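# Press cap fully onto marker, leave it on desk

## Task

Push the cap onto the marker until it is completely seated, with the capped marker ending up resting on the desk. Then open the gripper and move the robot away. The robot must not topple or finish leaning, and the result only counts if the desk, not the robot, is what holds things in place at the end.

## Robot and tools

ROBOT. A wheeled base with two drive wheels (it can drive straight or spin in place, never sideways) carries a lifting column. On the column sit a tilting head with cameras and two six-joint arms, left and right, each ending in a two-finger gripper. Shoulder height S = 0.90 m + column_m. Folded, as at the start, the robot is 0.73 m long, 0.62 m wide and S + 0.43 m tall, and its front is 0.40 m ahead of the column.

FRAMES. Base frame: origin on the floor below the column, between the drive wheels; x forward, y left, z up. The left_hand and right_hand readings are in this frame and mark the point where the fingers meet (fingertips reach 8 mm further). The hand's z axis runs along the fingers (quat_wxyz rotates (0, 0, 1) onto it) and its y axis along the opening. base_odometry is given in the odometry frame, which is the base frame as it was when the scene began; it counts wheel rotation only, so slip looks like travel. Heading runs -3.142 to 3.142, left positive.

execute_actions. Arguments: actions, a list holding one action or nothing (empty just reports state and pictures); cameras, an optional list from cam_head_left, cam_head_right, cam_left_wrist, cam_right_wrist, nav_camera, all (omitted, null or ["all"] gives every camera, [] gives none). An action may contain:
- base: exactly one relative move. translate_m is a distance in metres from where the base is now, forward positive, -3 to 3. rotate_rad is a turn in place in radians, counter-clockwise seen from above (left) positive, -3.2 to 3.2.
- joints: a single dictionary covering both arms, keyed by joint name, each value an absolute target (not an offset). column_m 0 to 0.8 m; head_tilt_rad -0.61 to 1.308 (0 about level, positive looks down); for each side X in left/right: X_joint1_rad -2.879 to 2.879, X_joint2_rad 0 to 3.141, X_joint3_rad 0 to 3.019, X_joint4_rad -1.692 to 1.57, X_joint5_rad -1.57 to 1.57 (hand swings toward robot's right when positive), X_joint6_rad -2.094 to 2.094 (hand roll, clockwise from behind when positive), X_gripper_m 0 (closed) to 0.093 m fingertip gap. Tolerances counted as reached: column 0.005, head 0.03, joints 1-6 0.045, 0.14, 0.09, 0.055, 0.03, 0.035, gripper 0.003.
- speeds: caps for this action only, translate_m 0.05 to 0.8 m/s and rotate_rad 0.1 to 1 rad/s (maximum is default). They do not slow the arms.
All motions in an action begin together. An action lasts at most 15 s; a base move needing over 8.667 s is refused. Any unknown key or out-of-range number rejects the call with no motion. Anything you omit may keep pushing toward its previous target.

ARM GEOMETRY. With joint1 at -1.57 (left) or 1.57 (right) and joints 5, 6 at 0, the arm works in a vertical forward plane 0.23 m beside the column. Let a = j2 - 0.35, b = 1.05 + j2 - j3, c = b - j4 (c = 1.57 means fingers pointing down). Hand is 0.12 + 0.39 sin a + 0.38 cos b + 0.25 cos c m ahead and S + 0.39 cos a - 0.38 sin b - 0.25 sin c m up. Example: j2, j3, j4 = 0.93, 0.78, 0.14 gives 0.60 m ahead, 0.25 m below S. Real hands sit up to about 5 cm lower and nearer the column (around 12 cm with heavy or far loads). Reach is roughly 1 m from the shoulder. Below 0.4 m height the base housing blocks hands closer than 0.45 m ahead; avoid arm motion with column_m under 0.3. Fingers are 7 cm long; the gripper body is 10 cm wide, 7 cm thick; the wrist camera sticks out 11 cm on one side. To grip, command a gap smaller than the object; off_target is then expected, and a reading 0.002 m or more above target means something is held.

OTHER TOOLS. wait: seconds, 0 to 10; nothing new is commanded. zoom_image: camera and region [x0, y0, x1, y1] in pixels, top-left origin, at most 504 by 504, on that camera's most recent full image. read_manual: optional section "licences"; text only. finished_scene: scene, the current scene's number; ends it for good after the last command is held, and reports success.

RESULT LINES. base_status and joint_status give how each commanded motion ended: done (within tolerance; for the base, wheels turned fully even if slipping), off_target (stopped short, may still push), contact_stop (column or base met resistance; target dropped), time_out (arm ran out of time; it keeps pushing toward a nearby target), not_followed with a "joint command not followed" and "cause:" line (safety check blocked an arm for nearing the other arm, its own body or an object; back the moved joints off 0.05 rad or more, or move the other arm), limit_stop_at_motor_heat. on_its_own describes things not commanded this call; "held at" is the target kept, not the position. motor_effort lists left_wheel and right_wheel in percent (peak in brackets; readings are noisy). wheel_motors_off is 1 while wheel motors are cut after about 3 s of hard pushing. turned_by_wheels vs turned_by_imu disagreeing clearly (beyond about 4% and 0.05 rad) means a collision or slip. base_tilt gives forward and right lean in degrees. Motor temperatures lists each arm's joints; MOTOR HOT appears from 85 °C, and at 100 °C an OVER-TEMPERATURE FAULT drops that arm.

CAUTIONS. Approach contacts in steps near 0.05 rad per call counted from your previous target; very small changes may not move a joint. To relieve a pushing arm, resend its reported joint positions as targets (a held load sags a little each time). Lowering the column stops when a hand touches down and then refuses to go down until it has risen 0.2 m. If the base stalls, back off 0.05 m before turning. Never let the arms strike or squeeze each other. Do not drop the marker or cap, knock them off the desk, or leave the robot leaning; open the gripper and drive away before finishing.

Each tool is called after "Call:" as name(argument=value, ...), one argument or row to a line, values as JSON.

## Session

Call:
execute_actions(
  actions=[],
)

Scene clock: 0.00 s.
Motor temperatures (°C, as the motors report them): left_arm=[23 26 24 23 23 22] | right_arm=[22 23 24 25 24 23]
base_odometry: x=+0.000 y=+0.000 heading=+0.000 (m, m, rad; odometry frame)
turned_by_wheels: +0.000 (rad since the last result)
turned_by_imu: +0.000 (rad since the last result)
base_tilt: forward=-0.2 right=-0.5 (deg)
base_status: not commanded
joint_positions: column_m=+0.553 head_tilt_rad=+0.865 left_joint1_rad=-1.578 left_joint2_rad=+0.874 left_joint3_rad=+0.414 left_joint4_rad=-0.891 left_joint5_rad=-0.003 left_joint6_rad=-0.008 left_gripper_m=+0.095 right_joint1_rad=+1.571 right_joint2_rad=+0.853 right_joint3_rad=+0.378 right_joint4_rad=-0.925 right_joint5_rad=+0.009 right_joint6_rad=-0.103 right_gripper_m=+0.094
joint_status: not commanded
wheel_motors_off: 0
motor_effort: left_wheel=+2 right_wheel=+7 (%)
left_hand: x=+0.1612 y=+0.2235 z=+1.2406 quat_wxyz=(+0.402, +0.000, -0.916, -0.001) (m; base frame)
right_hand: x=+0.1401 y=-0.2269 z=+1.2533 quat_wxyz=(+0.424, +0.049, -0.904, -0.018) (m; base frame)
pictures: cam_head_left, cam_head_right, cam_left_wrist, cam_right_wrist, nav_camera
Images, in order (width x height): cam_head_left 896x504, cam_head_right 896x504, cam_left_wrist 616x616, cam_right_wrist 616x616, nav_camera 896x504.

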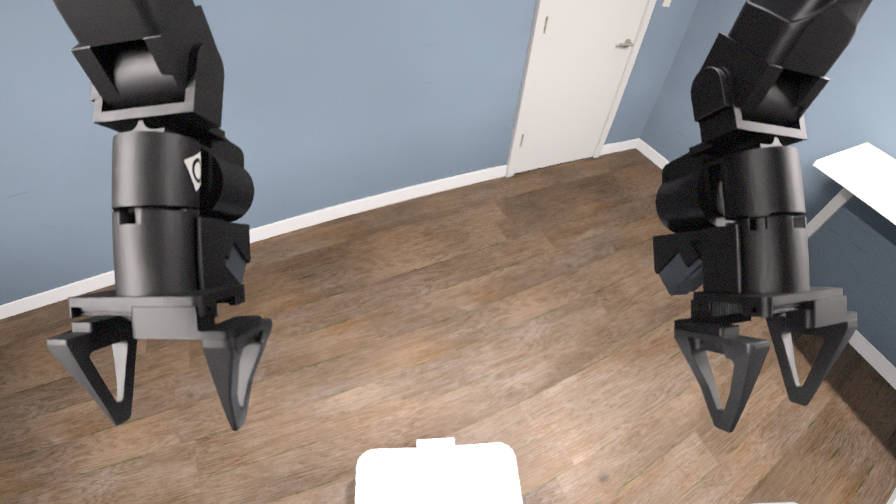

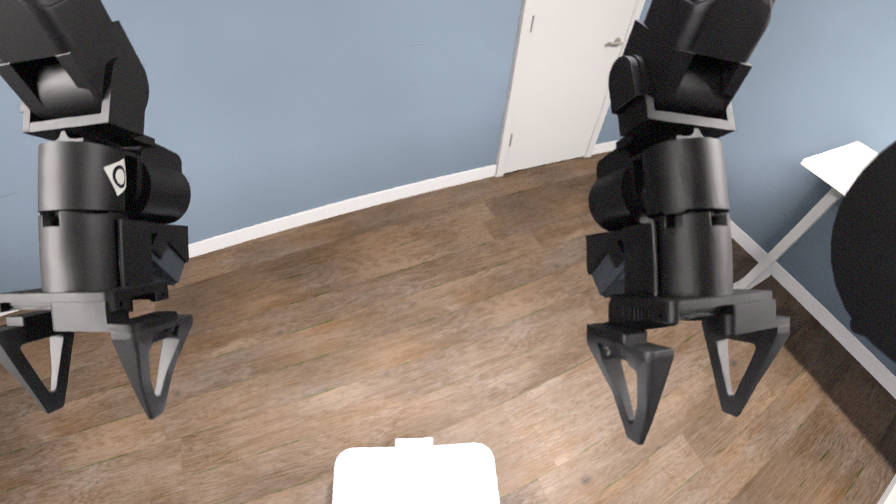

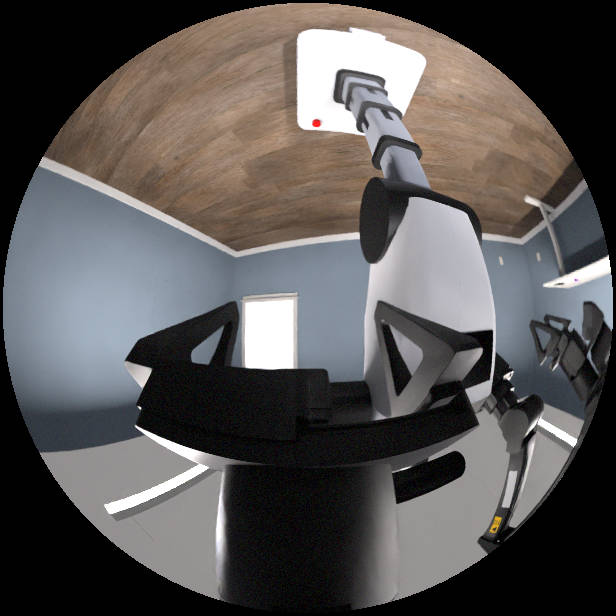

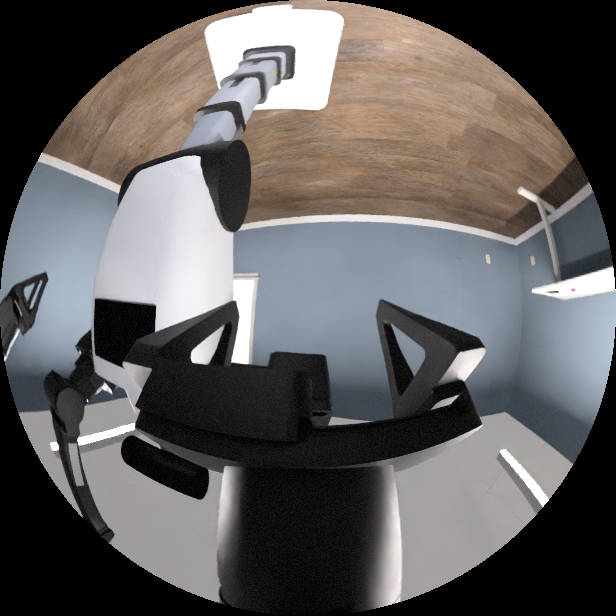

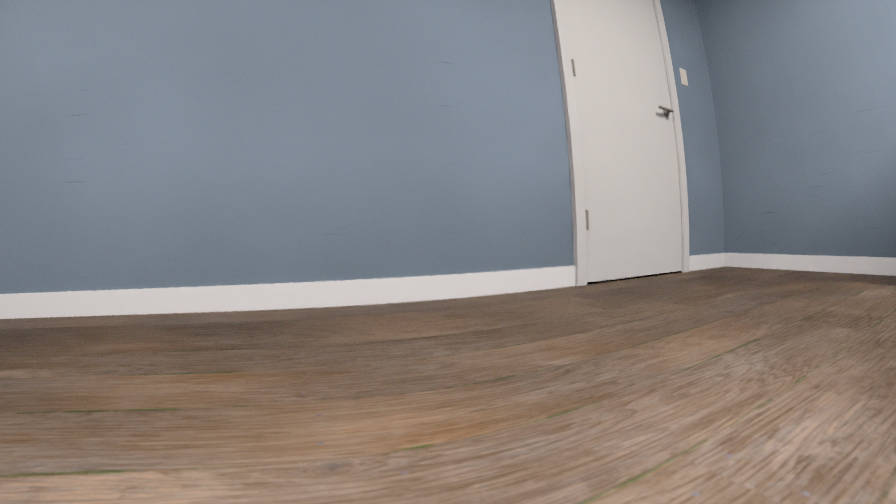

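Call:
execute_actions(
  actions=[
    {"base":{"rotate_rad":-1.5},"joints":{"head_tilt_rad":0.6}},
  ],
  cameras=["cam_head_left","cam_head_right","nav_camera"],
)

Scene clock: 3.50 s.
Motor temperatures (°C, as the motors report them): left_arm=[23 26 24 23 23 22] | right_arm=[22 23 24 26 24 23]
base_odometry: x=+0.000 y=+0.000 heading=-1.499 (m, m, rad; odometry frame)
turned_by_wheels: -1.499 (rad since the last result)
turned_by_imu: -1.506 (rad since the last result)
base_tilt: forward=-0.1 right=-0.5 (deg)
base_status: done
joint_positions: column_m=+0.553 head_tilt_rad=+0.617 left_joint1_rad=-1.578 left_joint2_rad=+0.874 left_joint3_rad=+0.414 left_joint4_rad=-0.891 left_joint5_rad=-0.003 left_joint6_rad=-0.008 left_gripper_m=+0.095 right_joint1_rad=+1.571 right_joint2_rad=+0.853 right_joint3_rad=+0.378 right_joint4_rad=-0.925 right_joint5_rad=+0.009 right_joint6_rad=-0.103 right_gripper_m=+0.094
joint_status: all done
wheel_motors_off: 0
motor_effort: left_wheel=+2(30) right_wheel=-1(42) (%)
left_hand: x=+0.1612 y=+0.2235 z=+1.2406 quat_wxyz=(+0.402, +0.000, -0.916, -0.001) (m; base frame)
right_hand: x=+0.1401 y=-0.2269 z=+1.2533 quat_wxyz=(+0.424, +0.049, -0.904, -0.018) (m; base frame)
pictures: cam_head_left, cam_head_right, nav_camera
Images, in order (width x height): cam_head_left 896x504, cam_head_right 896x504, nav_camera 896x504.

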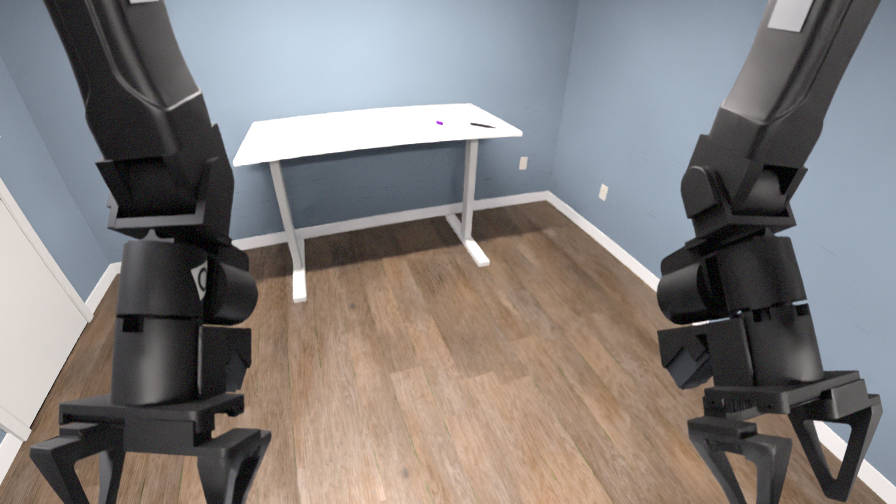

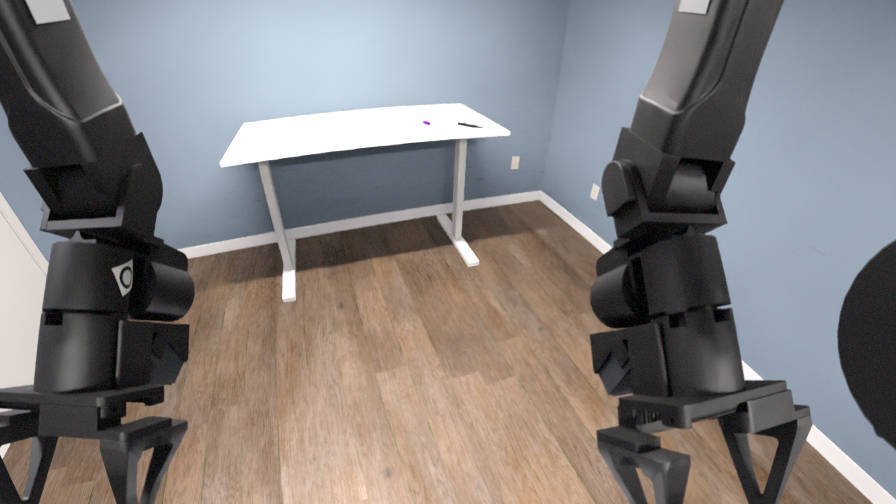

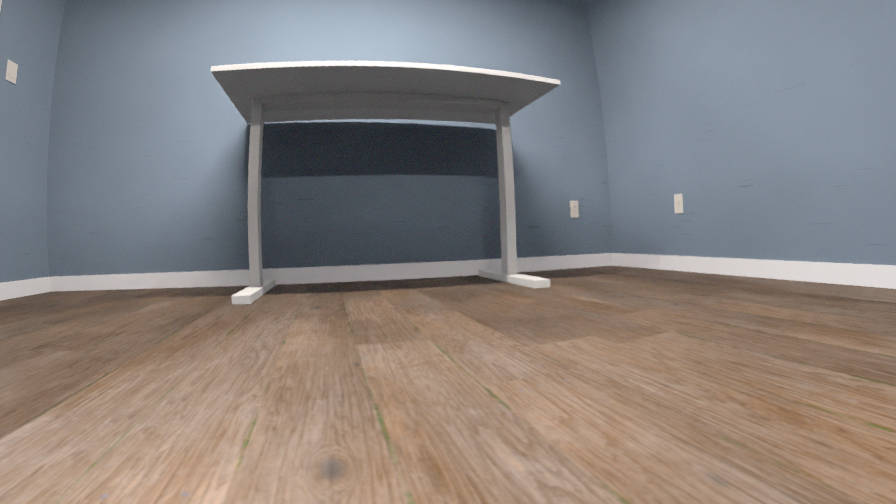

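Call:
execute_actions(
  actions=[
    {"base":{"rotate_rad":-0.12}},
  ],
  cameras=[],
)

Call:
execute_actions(
  actions=[
    {"base":{"translate_m":1.4},"joints":{"head_tilt_rad":0.8}},
  ],
  cameras=[],
)

Call:
execute_actions(
  actions=[
    {"base":{"rotate_rad":0.42}},
  ],
  cameras=["cam_head_left","cam_head_right"],
)

Scene clock: 7.07 s.
Motor temperatures (°C, as the motors report them): left_arm=[23 26 24 23 23 22] | right_arm=[22 23 24 26 24 23]
base_odometry: x=+0.000 y=+0.000 heading=-1.619 (m, m, rad; odometry frame)
turned_by_wheels: -0.119 (rad since the last result)
turned_by_imu: -0.119 (rad since the last result)
base_tilt: forward=-0.1 right=-0.5 (deg)
base_status: done
joint_positions: column_m=+0.553 head_tilt_rad=+0.617 left_joint1_rad=-1.578 left_joint2_rad=+0.874 left_joint3_rad=+0.414 left_joint4_rad=-0.891 left_joint5_rad=-0.003 left_joint6_rad=-0.008 left_gripper_m=+0.095 right_joint1_rad=+1.571 right_joint2_rad=+0.853 right_joint3_rad=+0.378 right_joint4_rad=-0.925 right_joint5_rad=+0.009 right_joint6_rad=-0.103 right_gripper_m=+0.094
joint_status: not commanded
wheel_motors_off: 0
motor_effort: left_wheel=+3(29) right_wheel=-3(32) (%)
left_hand: x=+0.1612 y=+0.2235 z=+1.2406 quat_wxyz=(+0.402, +0.000, -0.916, -0.001) (m; base frame)
right_hand: x=+0.1401 y=-0.2269 z=+1.2533 quat_wxyz=(+0.424, +0.049, -0.904, -0.018) (m; base frame)
pictures: none
No camera images: the call's "cameras" was empty. Leave "cameras" out to get every camera's image.

Scene clock: 10.90 s.
Motor temperatures (°C, as the motors report them): left_arm=[23 26 24 23 23 22] | right_arm=[22 23 24 26 24 23]
base_odometry: x=-0.067 y=-1.398 heading=-1.619 (m, m, rad; odometry frame)
turned_by_wheels: +0.000 (rad since the last result)
turned_by_imu: +0.001 (rad since the last result)
base_tilt: forward=-0.1 right=-0.5 (deg)
base_status: done
joint_positions: column_m=+0.553 head_tilt_rad=+0.802 left_joint1_rad=-1.578 left_joint2_rad=+0.874 left_joint3_rad=+0.415 left_joint4_rad=-0.891 left_joint5_rad=-0.003 left_joint6_rad=-0.008 left_gripper_m=+0.095 right_joint1_rad=+1.571 right_joint2_rad=+0.853 right_joint3_rad=+0.379 right_joint4_rad=-0.925 right_joint5_rad=+0.009 right_joint6_rad=-0.103 right_gripper_m=+0.094
joint_status: all done
wheel_motors_off: 0
motor_effort: left_wheel=+0(47) right_wheel=+0(45) (%)
left_hand: x=+0.1619 y=+0.2235 z=+1.2404 quat_wxyz=(+0.401, +0.000, -0.916, -0.001) (m; base frame)
right_hand: x=+0.1411 y=-0.2269 z=+1.2530 quat_wxyz=(+0.423, +0.049, -0.904, -0.018) (m; base frame)
pictures: none
No camera images: the call's "cameras" was empty. Leave "cameras" out to get every camera's image.

Scene clock: 12.57 s.
Motor temperatures (°C, as the motors report them): left_arm=[23 26 24 23 23 22] | right_arm=[22 23 24 26 24 23]
base_odometry: x=-0.067 y=-1.398 heading=-1.200 (m, m, rad; odometry frame)
turned_by_wheels: +0.419 (rad since the last result)
turned_by_imu: +0.422 (rad since the last result)
base_tilt: forward=-0.1 right=-0.5 (deg)
base_status: done
joint_positions: column_m=+0.553 head_tilt_rad=+0.802 left_joint1_rad=-1.578 left_joint2_rad=+0.874 left_joint3_rad=+0.415 left_joint4_rad=-0.891 left_joint5_rad=-0.003 left_joint6_rad=-0.008 left_gripper_m=+0.095 right_joint1_rad=+1.571 right_joint2_rad=+0.853 right_joint3_rad=+0.379 right_joint4_rad=-0.925 right_joint5_rad=+0.009 right_joint6_rad=-0.103 right_gripper_m=+0.094
joint_status: not commanded
wheel_motors_off: 0
motor_effort: left_wheel=-2(40) right_wheel=+1(34) (%)
left_hand: x=+0.1619 y=+0.2235 z=+1.2404 quat_wxyz=(+0.401, +0.000, -0.916, -0.001) (m; base frame)
right_hand: x=+0.1411 y=-0.2269 z=+1.2530 quat_wxyz=(+0.423, +0.049, -0.904, -0.018) (m; base frame)
pictures: cam_head_left, cam_head_right
Images, in order (width x height): cam_head_left 896x504, cam_head_right 896x504.

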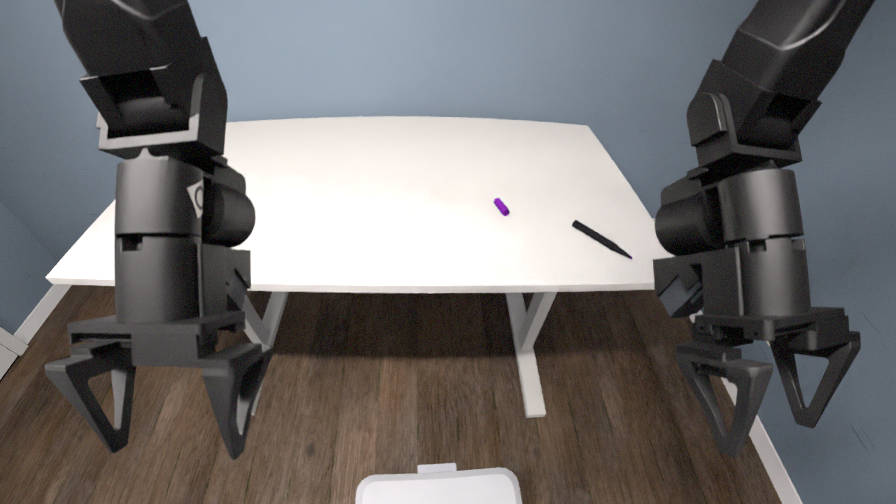

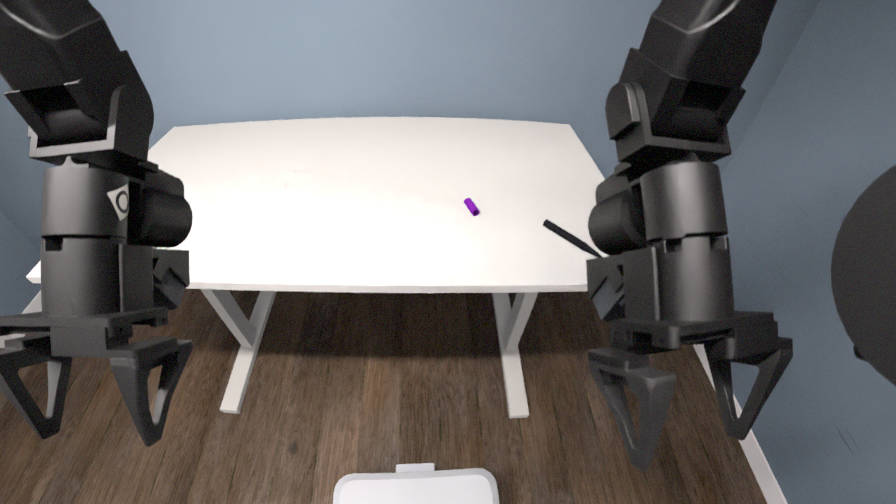

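Call:
zoom_image(
  camera="cam_head_left",
  region=[480, 190, 525, 225],
)

Call:
zoom_image(
  camera="cam_head_right",
  region=[450, 190, 495, 225],
)

Region (480, 190, 525, 225) of cam_head_left's 896x504 image, scaled by 11.200, with more detail than that image has.

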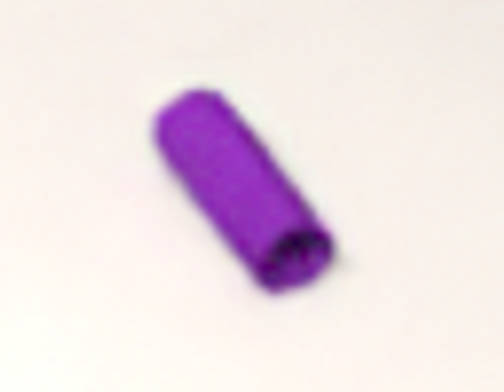

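Region (450, 190, 495, 225) of cam_head_right's 896x504 image, scaled by 11.200, with more detail than that image has.

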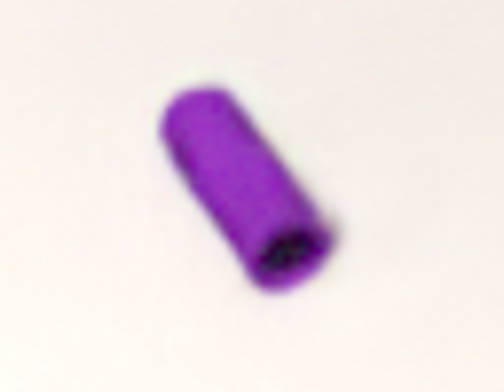

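Call:
execute_actions(
  actions=[
    {"base":{"rotate_rad":-0.15},"joints":{"right_joint2_rad":1.25,"right_joint3_rad":1.26,"right_joint4_rad":-0.52,"right_joint5_rad":0,"right_joint6_rad":-0.84,"right_gripper_m":0.055,"head_tilt_rad":0.95,"column_m":0.50}},
  ],
  cameras=[],
)

Call:
execute_actions(
  actions=[
    {"base":{"translate_m":0.11},"joints":{"column_m":0.45}},
  ],
  cameras=["cam_head_left","cam_right_wrist"],
)

Scene clock: 19.00 s.
Motor temperatures (°C, as the motors report them): left_arm=[23 26 24 23 23 22] | right_arm=[22 24 25 26 24 23]
base_odometry: x=-0.067 y=-1.398 heading=-1.348 (m, m, rad; odometry frame)
turned_by_wheels: -0.149 (rad since the last result)
turned_by_imu: -0.149 (rad since the last result)
base_tilt: forward=-0.1 right=-0.5 (deg)
base_status: done
joint_positions: column_m=+0.500 head_tilt_rad=+0.950 left_joint1_rad=-1.578 left_joint2_rad=+0.874 left_joint3_rad=+0.415 left_joint4_rad=-0.891 left_joint5_rad=-0.003 left_joint6_rad=-0.008 left_gripper_m=+0.095 right_joint1_rad=+1.571 right_joint2_rad=+1.261 right_joint3_rad=+1.252 right_joint4_rad=-0.521 right_joint5_rad=+0.001 right_joint6_rad=-0.828 right_gripper_m=+0.055
joint_status: all done
wheel_motors_off: 0
motor_effort: left_wheel=+2(28) right_wheel=-2(21) (%)
left_hand: x=+0.1619 y=+0.2235 z=+1.1870 quat_wxyz=(+0.401, +0.000, -0.916, -0.001) (m; base frame)
right_hand: x=+0.6152 y=-0.2254 z=+1.0586 quat_wxyz=(+0.003, +0.403, -0.915, -0.001) (m; base frame)
pictures: none
No camera images: the call's "cameras" was empty. Leave "cameras" out to get every camera's image.

Scene clock: 20.60 s.
Motor temperatures (°C, as the motors report them): left_arm=[23 26 24 23 23 22] | right_arm=[22 24 25 26 24 23]
base_odometry: x=-0.043 y=-1.506 heading=-1.347 (m, m, rad; odometry frame)
turned_by_wheels: +0.002 (rad since the last result)
turned_by_imu: +0.002 (rad since the last result)
base_tilt: forward=-0.1 right=-0.5 (deg)
base_status: done
joint_positions: column_m=+0.450 head_tilt_rad=+0.951 left_joint1_rad=-1.578 left_joint2_rad=+0.874 left_joint3_rad=+0.417 left_joint4_rad=-0.891 left_joint5_rad=-0.003 left_joint6_rad=-0.008 left_gripper_m=+0.095 right_joint1_rad=+1.571 right_joint2_rad=+1.260 right_joint3_rad=+1.253 right_joint4_rad=-0.521 right_joint5_rad=+0.001 right_joint6_rad=-0.829 right_gripper_m=+0.055
joint_status: all done
wheel_motors_off: 0
motor_effort: left_wheel=+2(51) right_wheel=-2(49) (%)
left_hand: x=+0.1625 y=+0.2235 z=+1.1369 quat_wxyz=(+0.401, +0.000, -0.916, -0.001) (m; base frame)
right_hand: x=+0.6160 y=-0.2254 z=+1.0091 quat_wxyz=(+0.002, +0.403, -0.915, -0.001) (m; base frame)
pictures: cam_head_left, cam_right_wrist
Images, in order (width x height): cam_head_left 896x504, cam_right_wrist 616x616.

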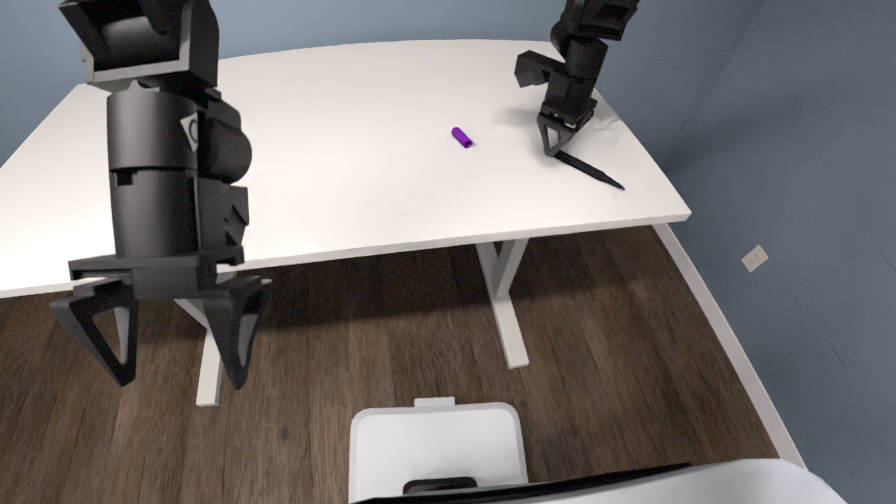

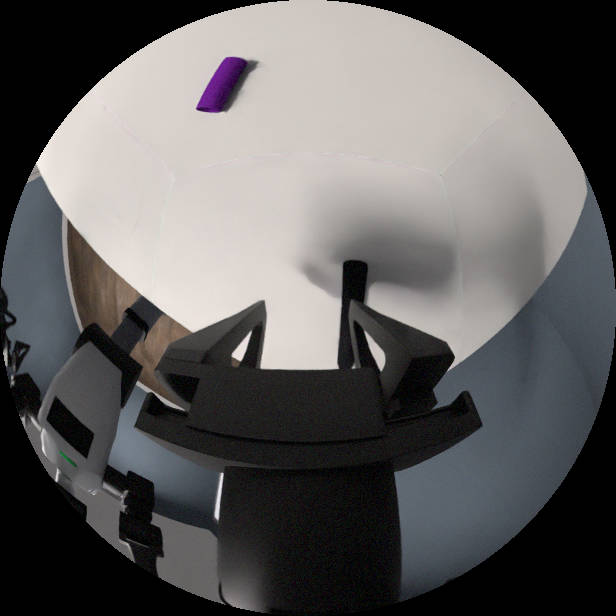

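Call:
execute_actions(
  actions=[
    {"base":{"rotate_rad":-0.047}},
  ],
  cameras=[],
)

Call:
execute_actions(
  actions=[
    {"base":{"translate_m":0.017},"joints":{"column_m":0.435}},
  ],
  cameras=["cam_head_left","cam_right_wrist"],
)

Scene clock: 23.13 s.
Motor temperatures (°C, as the motors report them): left_arm=[23 26 24 23 23 22] | right_arm=[22 24 25 26 24 23]
base_odometry: x=-0.043 y=-1.506 heading=-1.392 (m, m, rad; odometry frame)
turned_by_wheels: -0.046 (rad since the last result)
turned_by_imu: -0.045 (rad since the last result)
base_tilt: forward=-0.2 right=-0.5 (deg)
base_status: done
joint_positions: column_m=+0.450 head_tilt_rad=+0.951 left_joint1_rad=-1.578 left_joint2_rad=+0.874 left_joint3_rad=+0.417 left_joint4_rad=-0.891 left_joint5_rad=-0.003 left_joint6_rad=-0.008 left_gripper_m=+0.095 right_joint1_rad=+1.571 right_joint2_rad=+1.260 right_joint3_rad=+1.253 right_joint4_rad=-0.521 right_joint5_rad=+0.001 right_joint6_rad=-0.829 right_gripper_m=+0.055
joint_status: not commanded
wheel_motors_off: 0
motor_effort: left_wheel=+1(43) right_wheel=+0(47) (%)
left_hand: x=+0.1625 y=+0.2235 z=+1.1369 quat_wxyz=(+0.401, +0.000, -0.916, -0.001) (m; base frame)
right_hand: x=+0.6160 y=-0.2253 z=+1.0091 quat_wxyz=(+0.002, +0.403, -0.915, -0.001) (m; base frame)
pictures: none
No camera images: the call's "cameras" was empty. Leave "cameras" out to get every camera's image.

Scene clock: 24.27 s.
Motor temperatures (°C, as the motors report them): left_arm=[23 26 24 23 23 22] | right_arm=[22 24 25 26 24 23]
base_odometry: x=-0.040 y=-1.522 heading=-1.393 (m, m, rad; odometry frame)
turned_by_wheels: +0.000 (rad since the last result)
turned_by_imu: +0.000 (rad since the last result)
base_tilt: forward=-0.1 right=-0.5 (deg)
base_status: done
joint_positions: column_m=+0.435 head_tilt_rad=+0.951 left_joint1_rad=-1.578 left_joint2_rad=+0.874 left_joint3_rad=+0.414 left_joint4_rad=-0.891 left_joint5_rad=-0.003 left_joint6_rad=-0.008 left_gripper_m=+0.095 right_joint1_rad=+1.571 right_joint2_rad=+1.260 right_joint3_rad=+1.254 right_joint4_rad=-0.521 right_joint5_rad=+0.001 right_joint6_rad=-0.829 right_gripper_m=+0.055
joint_status: all done
wheel_motors_off: 0
motor_effort: left_wheel=+1(28) right_wheel=+2(50) (%)
left_hand: x=+0.1612 y=+0.2235 z=+1.1222 quat_wxyz=(+0.402, +0.000, -0.916, -0.001) (m; base frame)
right_hand: x=+0.6164 y=-0.2253 z=+0.9942 quat_wxyz=(+0.002, +0.403, -0.915, -0.001) (m; base frame)
pictures: cam_head_left, cam_right_wrist
Images, in order (width x height): cam_head_left 896x504, cam_right_wrist 616x616.

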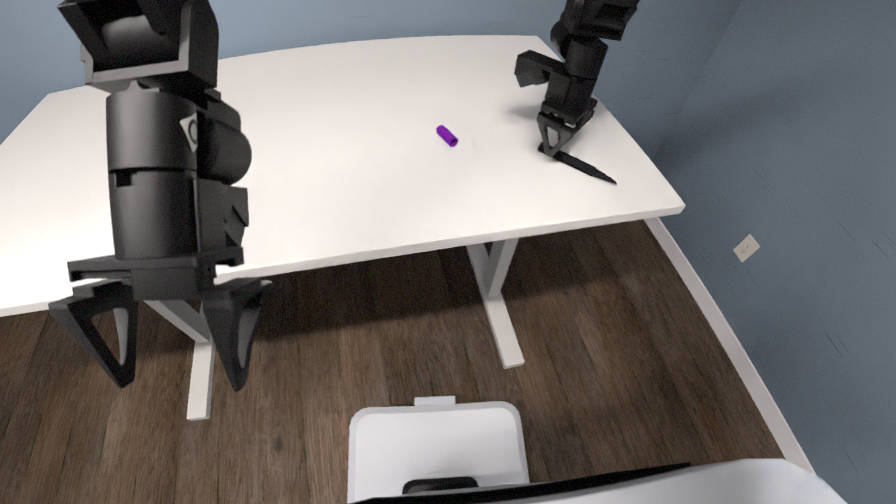

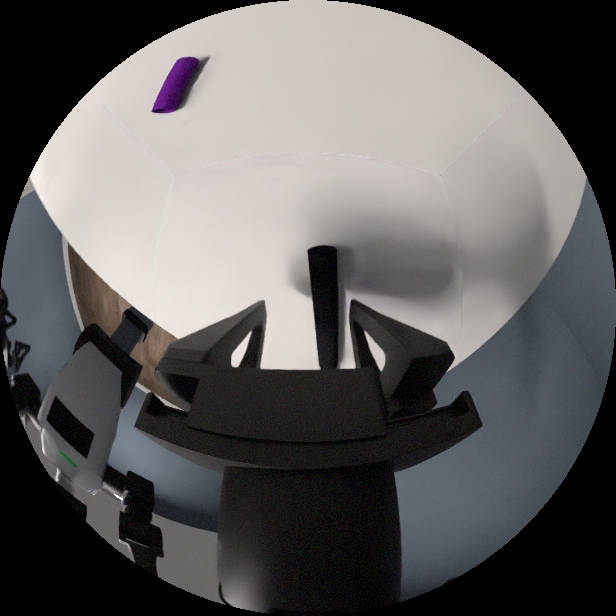

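Call:
execute_actions(
  actions=[
    {"base":{"translate_m":0.015},"joints":{"column_m":0.421}},
  ],
  cameras=["cam_head_left","cam_right_wrist"],
)

Call:
zoom_image(
  camera="cam_head_left",
  region=[510, 90, 630, 180],
)

Scene clock: 27.23 s.
Motor temperatures (°C, as the motors report them): left_arm=[23 26 24 23 23 22] | right_arm=[22 24 25 26 24 23]
base_odometry: x=-0.037 y=-1.537 heading=-1.393 (m, m, rad; odometry frame)
turned_by_wheels: -0.001 (rad since the last result)
turned_by_imu: +0.000 (rad since the last result)
base_tilt: forward=-0.1 right=-0.4 (deg)
base_status: done
joint_positions: column_m=+0.421 head_tilt_rad=+0.951 left_joint1_rad=-1.578 left_joint2_rad=+0.874 left_joint3_rad=+0.415 left_joint4_rad=-0.891 left_joint5_rad=-0.003 left_joint6_rad=-0.008 left_gripper_m=+0.095 right_joint1_rad=+1.571 right_joint2_rad=+1.260 right_joint3_rad=+1.255 right_joint4_rad=-0.521 right_joint5_rad=+0.001 right_joint6_rad=-0.829 right_gripper_m=+0.055
joint_status: all done
wheel_motors_off: 0
motor_effort: left_wheel=+0(26) right_wheel=+2(44) (%)
left_hand: x=+0.1615 y=+0.2235 z=+1.1082 quat_wxyz=(+0.401, +0.000, -0.916, -0.001) (m; base frame)
right_hand: x=+0.6170 y=-0.2253 z=+0.9803 quat_wxyz=(+0.001, +0.403, -0.915, +0.000) (m; base frame)
pictures: cam_head_left, cam_right_wrist
Images, in order (width x height): cam_head_left 896x504, cam_right_wrist 616x616.

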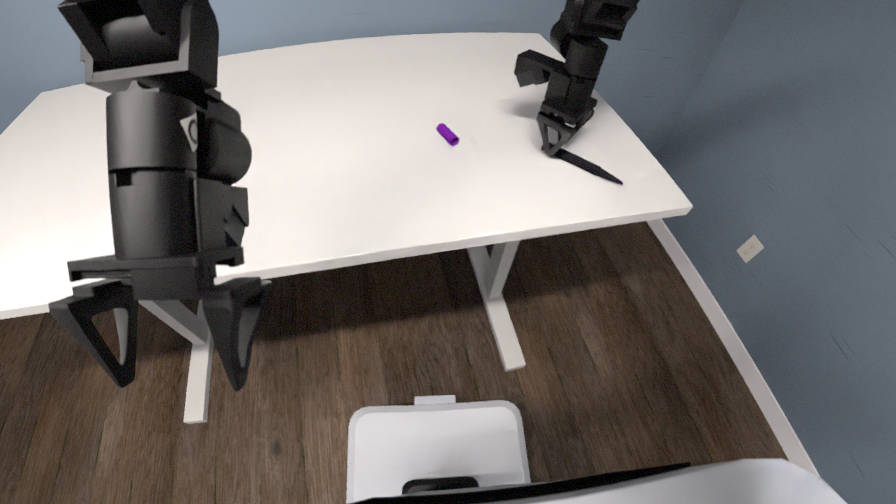

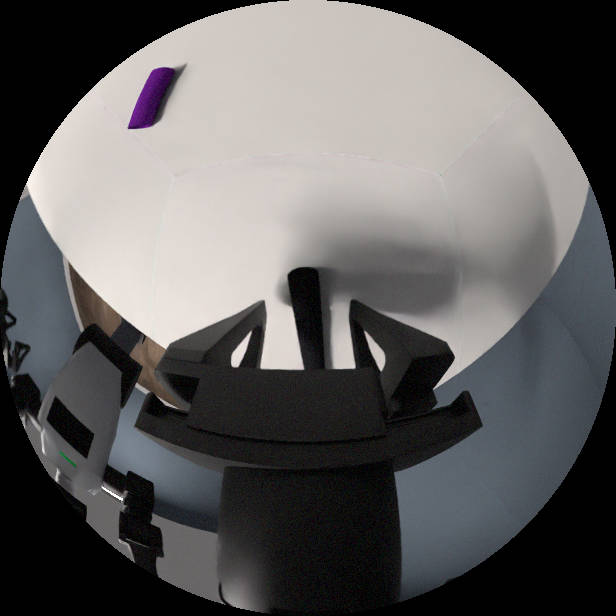

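Region (510, 90, 630, 180) of cam_head_left's 896x504 image, scaled by 4.200, with more detail than that image has; it fills the top 378 rows of this view, and the rest is white.

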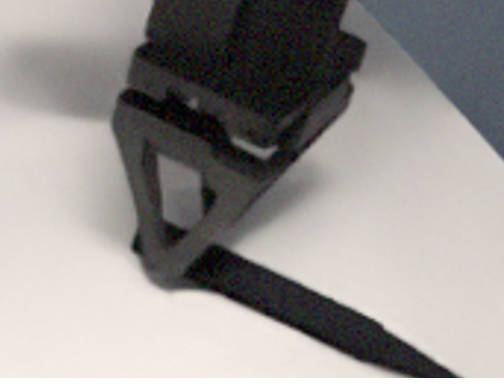

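Call:
execute_actions(
  actions=[
    {"joints":{"column_m":0.410,"right_joint6_rad":-0.91}},
  ],
  cameras=["cam_right_wrist"],
)

Call:
execute_actions(
  actions=[
    {"joints":{"right_gripper_m":0.0}},
  ],
  cameras=["cam_head_left","cam_right_wrist"],
)

Call:
zoom_image(
  camera="cam_head_left",
  region=[510, 90, 630, 180],
)

Scene clock: 29.10 s.
Motor temperatures (°C, as the motors report them): left_arm=[23 26 24 23 23 22] | right_arm=[22 24 25 26 24 23]
base_odometry: x=-0.037 y=-1.537 heading=-1.393 (m, m, rad; odometry frame)
turned_by_wheels: +0.000 (rad since the last result)
turned_by_imu: +0.001 (rad since the last result)
base_tilt: forward=-0.2 right=-0.5 (deg)
base_status: not commanded
joint_positions: column_m=+0.410 head_tilt_rad=+0.951 left_joint1_rad=-1.578 left_joint2_rad=+0.874 left_joint3_rad=+0.415 left_joint4_rad=-0.891 left_joint5_rad=-0.003 left_joint6_rad=-0.008 left_gripper_m=+0.095 right_joint1_rad=+1.571 right_joint2_rad=+1.260 right_joint3_rad=+1.255 right_joint4_rad=-0.521 right_joint5_rad=+0.001 right_joint6_rad=-0.899 right_gripper_m=+0.055
joint_status: all done
wheel_motors_off: 0
motor_effort: left_wheel=+0(0) right_wheel=+1(1) (%)
left_hand: x=+0.1615 y=+0.2235 z=+1.0972 quat_wxyz=(+0.401, +0.000, -0.916, -0.001) (m; base frame)
right_hand: x=+0.6170 y=-0.2253 z=+0.9693 quat_wxyz=(+0.001, +0.434, -0.901, +0.000) (m; base frame)
pictures: cam_right_wrist
Images, in order (width x height): cam_right_wrist 616x616.

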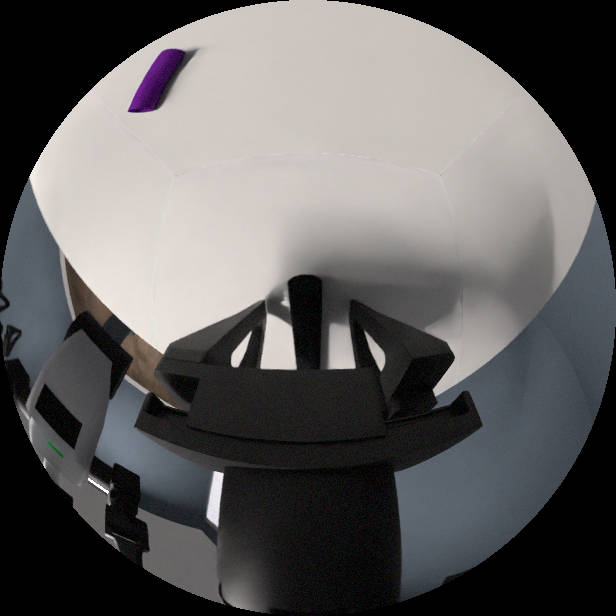

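Scene clock: 29.70 s.
Motor temperatures (°C, as the motors report them): left_arm=[23 26 24 23 23 22] | right_arm=[22 25 25 26 24 23]
base_odometry: x=-0.037 y=-1.537 heading=-1.393 (m, m, rad; odometry frame)
turned_by_wheels: +0.000 (rad since the last result)
turned_by_imu: +0.000 (rad since the last result)
base_tilt: forward=-0.1 right=-0.5 (deg)
base_status: not commanded
joint_positions: column_m=+0.410 head_tilt_rad=+0.951 left_joint1_rad=-1.578 left_joint2_rad=+0.874 left_joint3_rad=+0.415 left_joint4_rad=-0.891 left_joint5_rad=-0.003 left_joint6_rad=-0.008 left_gripper_m=+0.095 right_joint1_rad=+1.571 right_joint2_rad=+1.260 right_joint3_rad=+1.255 right_joint4_rad=-0.521 right_joint5_rad=+0.001 right_joint6_rad=-0.899 right_gripper_m=+0.017
joint_status: right_gripper_m off_target (ended at +0.017, target +0.000)
wheel_motors_off: 0
motor_effort: left_wheel=+0(0) right_wheel=+1(0) (%)
left_hand: x=+0.1615 y=+0.2235 z=+1.0972 quat_wxyz=(+0.401, +0.000, -0.916, -0.001) (m; base frame)
right_hand: x=+0.6170 y=-0.2253 z=+0.9693 quat_wxyz=(+0.001, +0.435, -0.901, +0.000) (m; base frame)
pictures: cam_head_left, cam_right_wrist
Images, in order (width x height): cam_head_left 896x504, cam_right_wrist 616x616.

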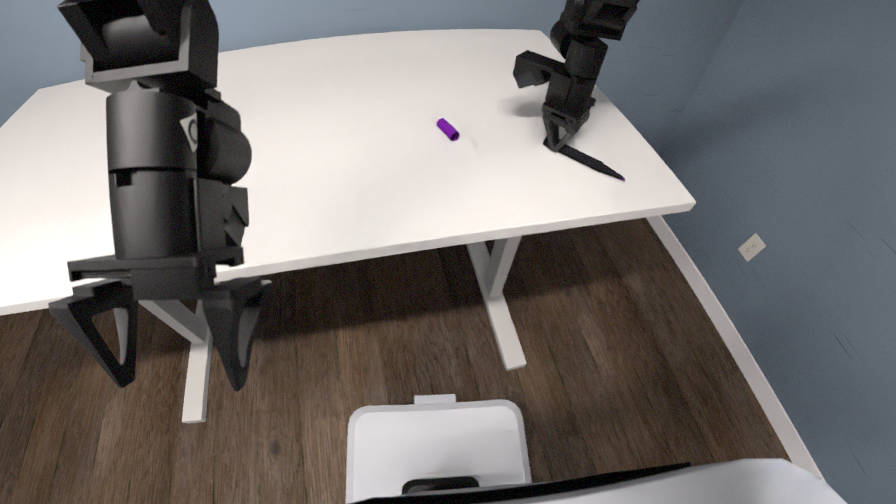

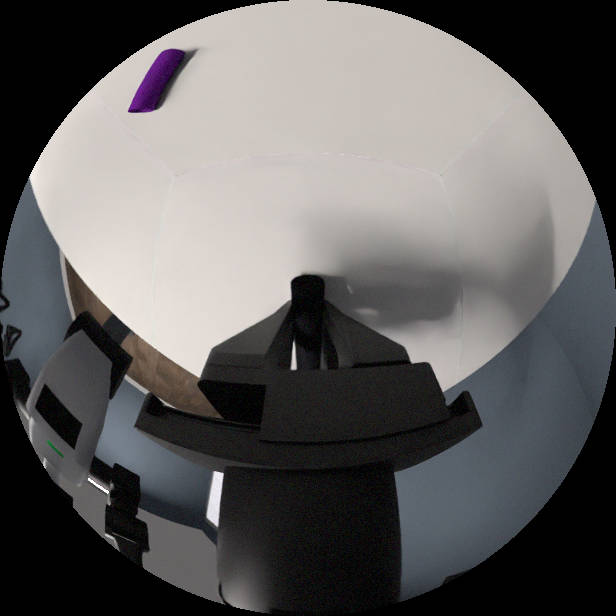

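Region (510, 90, 630, 180) of cam_head_left's 896x504 image, scaled by 4.200, with more detail than that image has; it fills the top 378 rows of this view, and the rest is white.

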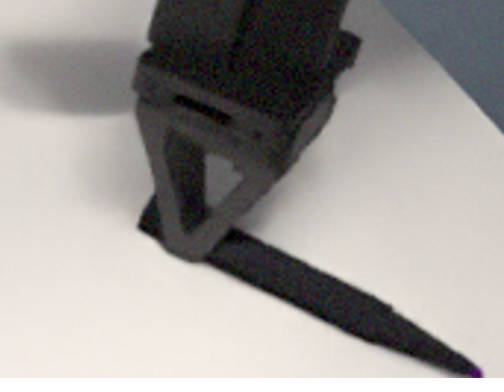

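Call:
execute_actions(
  actions=[
    {"joints":{"column_m":0.45,"left_joint1_rad":-1.57,"left_joint6_rad":2.09,"left_gripper_m":0.055}},
  ],
  cameras=[],
)

Call:
execute_actions(
  actions=[
    {"base":{"rotate_rad":-0.36},"joints":{"right_joint2_rad":0.95,"right_joint3_rad":0.70,"right_joint4_rad":1.36,"right_joint6_rad":0,"left_joint2_rad":1.22,"left_joint3_rad":1.28,"left_joint4_rad":-0.52,"left_joint5_rad":0}},
  ],
  cameras=["cam_head_left","cam_left_wrist"],
)

Scene clock: 35.37 s.
Motor temperatures (°C, as the motors report them): left_arm=[23 26 24 23 23 22] | right_arm=[22 25 25 25 24 23]
base_odometry: x=-0.037 y=-1.537 heading=-1.393 (m, m, rad; odometry frame)
turned_by_wheels: +0.000 (rad since the last result)
turned_by_imu: +0.002 (rad since the last result)
base_tilt: forward=-0.1 right=-0.5 (deg)
base_status: not commanded
joint_positions: column_m=+0.450 head_tilt_rad=+0.951 left_joint1_rad=-1.578 left_joint2_rad=+0.874 left_joint3_rad=+0.415 left_joint4_rad=-0.891 left_joint5_rad=-0.003 left_joint6_rad=+2.082 left_gripper_m=+0.055 right_joint1_rad=+1.571 right_joint2_rad=+1.260 right_joint3_rad=+1.255 right_joint4_rad=-0.521 right_joint5_rad=+0.001 right_joint6_rad=-0.899 right_gripper_m=+0.017
joint_status: all done
wheel_motors_off: 0
motor_effort: left_wheel=+0(0) right_wheel=+2(1) (%)
left_hand: x=+0.1615 y=+0.2235 z=+1.1370 quat_wxyz=(+0.202, -0.792, -0.460, +0.347) (m; base frame)
right_hand: x=+0.6170 y=-0.2253 z=+1.0092 quat_wxyz=(+0.001, +0.435, -0.901, +0.000) (m; base frame)
pictures: none
No camera images: the call's "cameras" was empty. Leave "cameras" out to get every camera's image.

Scene clock: 37.23 s.
Motor temperatures (°C, as the motors report them): left_arm=[23 26 24 23 23 22] | right_arm=[22 25 25 26 24 23]
base_odometry: x=-0.037 y=-1.537 heading=-1.753 (m, m, rad; odometry frame)
turned_by_wheels: -0.359 (rad since the last result)
turned_by_imu: -0.359 (rad since the last result)
base_tilt: forward=-0.2 right=-0.5 (deg)
base_status: done
joint_positions: column_m=+0.450 head_tilt_rad=+0.951 left_joint1_rad=-1.574 left_joint2_rad=+1.225 left_joint3_rad=+1.270 left_joint4_rad=-0.521 left_joint5_rad=-0.002 left_joint6_rad=+2.082 left_gripper_m=+0.055 right_joint1_rad=+1.572 right_joint2_rad=+0.946 right_joint3_rad=+0.684 right_joint4_rad=+1.345 right_joint5_rad=+0.001 right_joint6_rad=-0.011 right_gripper_m=+0.017
joint_status: all done
wheel_motors_off: 0
motor_effort: left_wheel=+1(41) right_wheel=-4(50) (%)
left_hand: x=+0.6377 y=+0.2230 z=+1.0303 quat_wxyz=(-0.013, -0.863, -0.504, -0.020) (m; base frame)
right_hand: x=+0.6859 y=-0.2253 z=+1.3095 quat_wxyz=(-0.720, +0.003, -0.694, +0.004) (m; base frame)
pictures: cam_head_left, cam_left_wrist
Images, in order (width x height): cam_head_left 896x504, cam_left_wrist 616x616.

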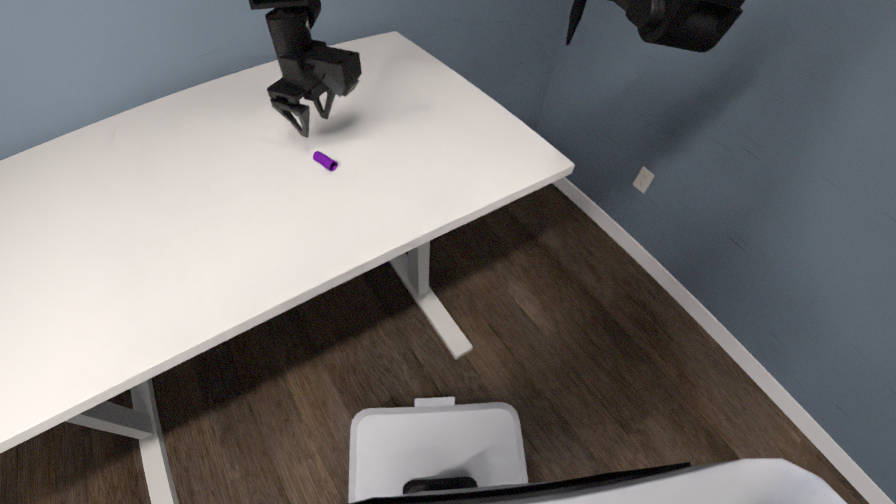

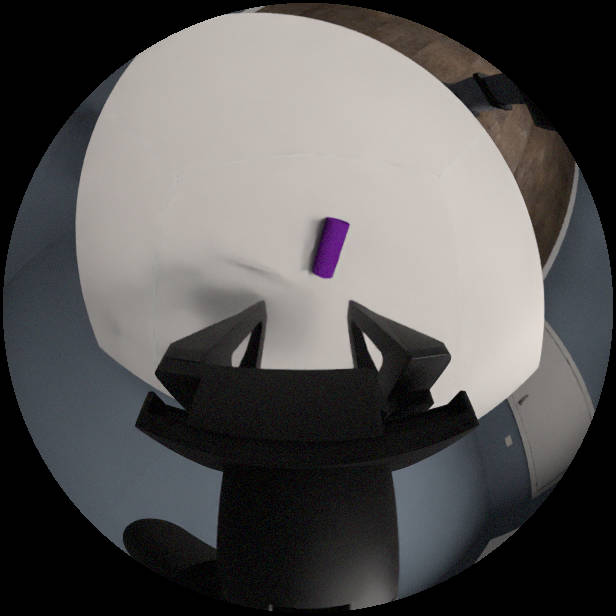

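Call:
execute_actions(
  actions=[
    {"base":{"translate_m":-0.018},"joints":{"column_m":0.415,"left_joint4_rad":-0.58,"left_joint1_rad":-1.545,"head_tilt_rad":0.9}},
  ],
  cameras=["cam_head_left","cam_left_wrist"],
)

Scene clock: 40.80 s.
Motor temperatures (°C, as the motors report them): left_arm=[23 26 24 23 23 22] | right_arm=[22 25 25 26 24 23]
base_odometry: x=-0.034 y=-1.520 heading=-1.752 (m, m, rad; odometry frame)
turned_by_wheels: +0.000 (rad since the last result)
turned_by_imu: +0.001 (rad since the last result)
base_tilt: forward=-0.2 right=-0.5 (deg)
base_status: done
joint_positions: column_m=+0.415 head_tilt_rad=+0.914 left_joint1_rad=-1.553 left_joint2_rad=+1.225 left_joint3_rad=+1.270 left_joint4_rad=-0.574 left_joint5_rad=-0.002 left_joint6_rad=+2.083 left_gripper_m=+0.055 right_joint1_rad=+1.572 right_joint2_rad=+0.946 right_joint3_rad=+0.686 right_joint4_rad=+1.345 right_joint5_rad=+0.001 right_joint6_rad=-0.011 right_gripper_m=+0.017
joint_status: all done
wheel_motors_off: 0
motor_effort: left_wheel=+0(29) right_wheel=-4(58) (%)
left_hand: x=+0.6247 y=+0.2346 z=+0.9952 quat_wxyz=(+0.009, -0.861, -0.509, -0.002) (m; base frame)
right_hand: x=+0.6866 y=-0.2253 z=+1.2755 quat_wxyz=(-0.721, +0.003, -0.693, +0.004) (m; base frame)
pictures: cam_head_left, cam_left_wrist
Images, in order (width x height): cam_head_left 896x504, cam_left_wrist 616x616.

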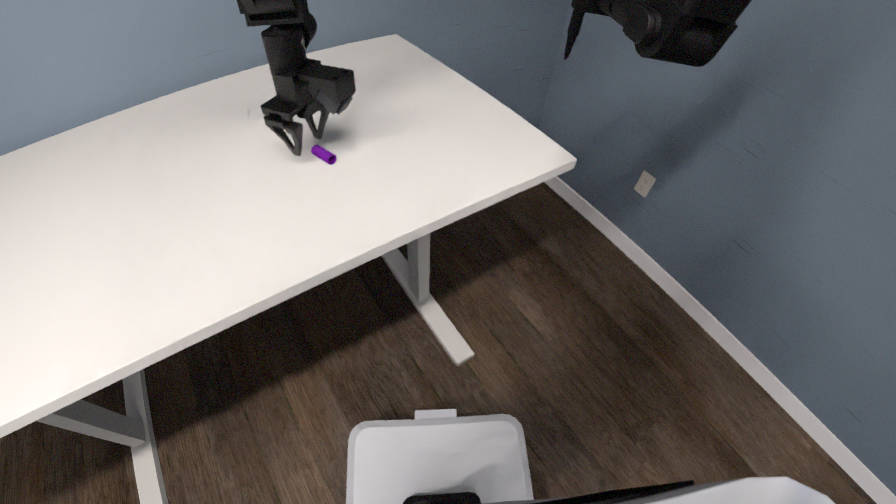

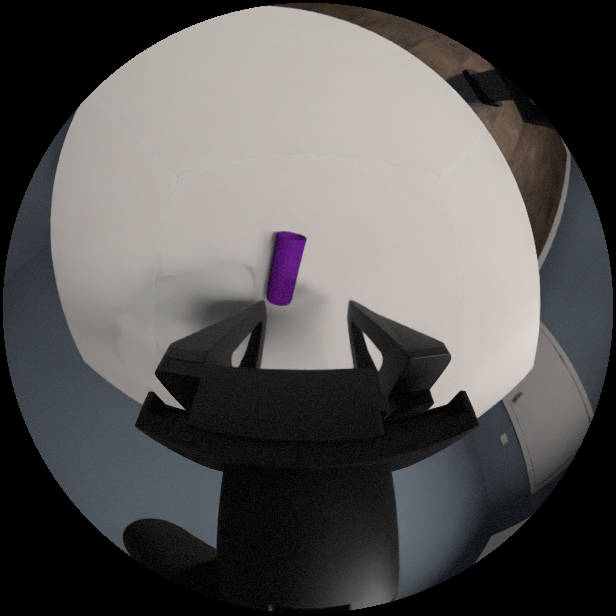

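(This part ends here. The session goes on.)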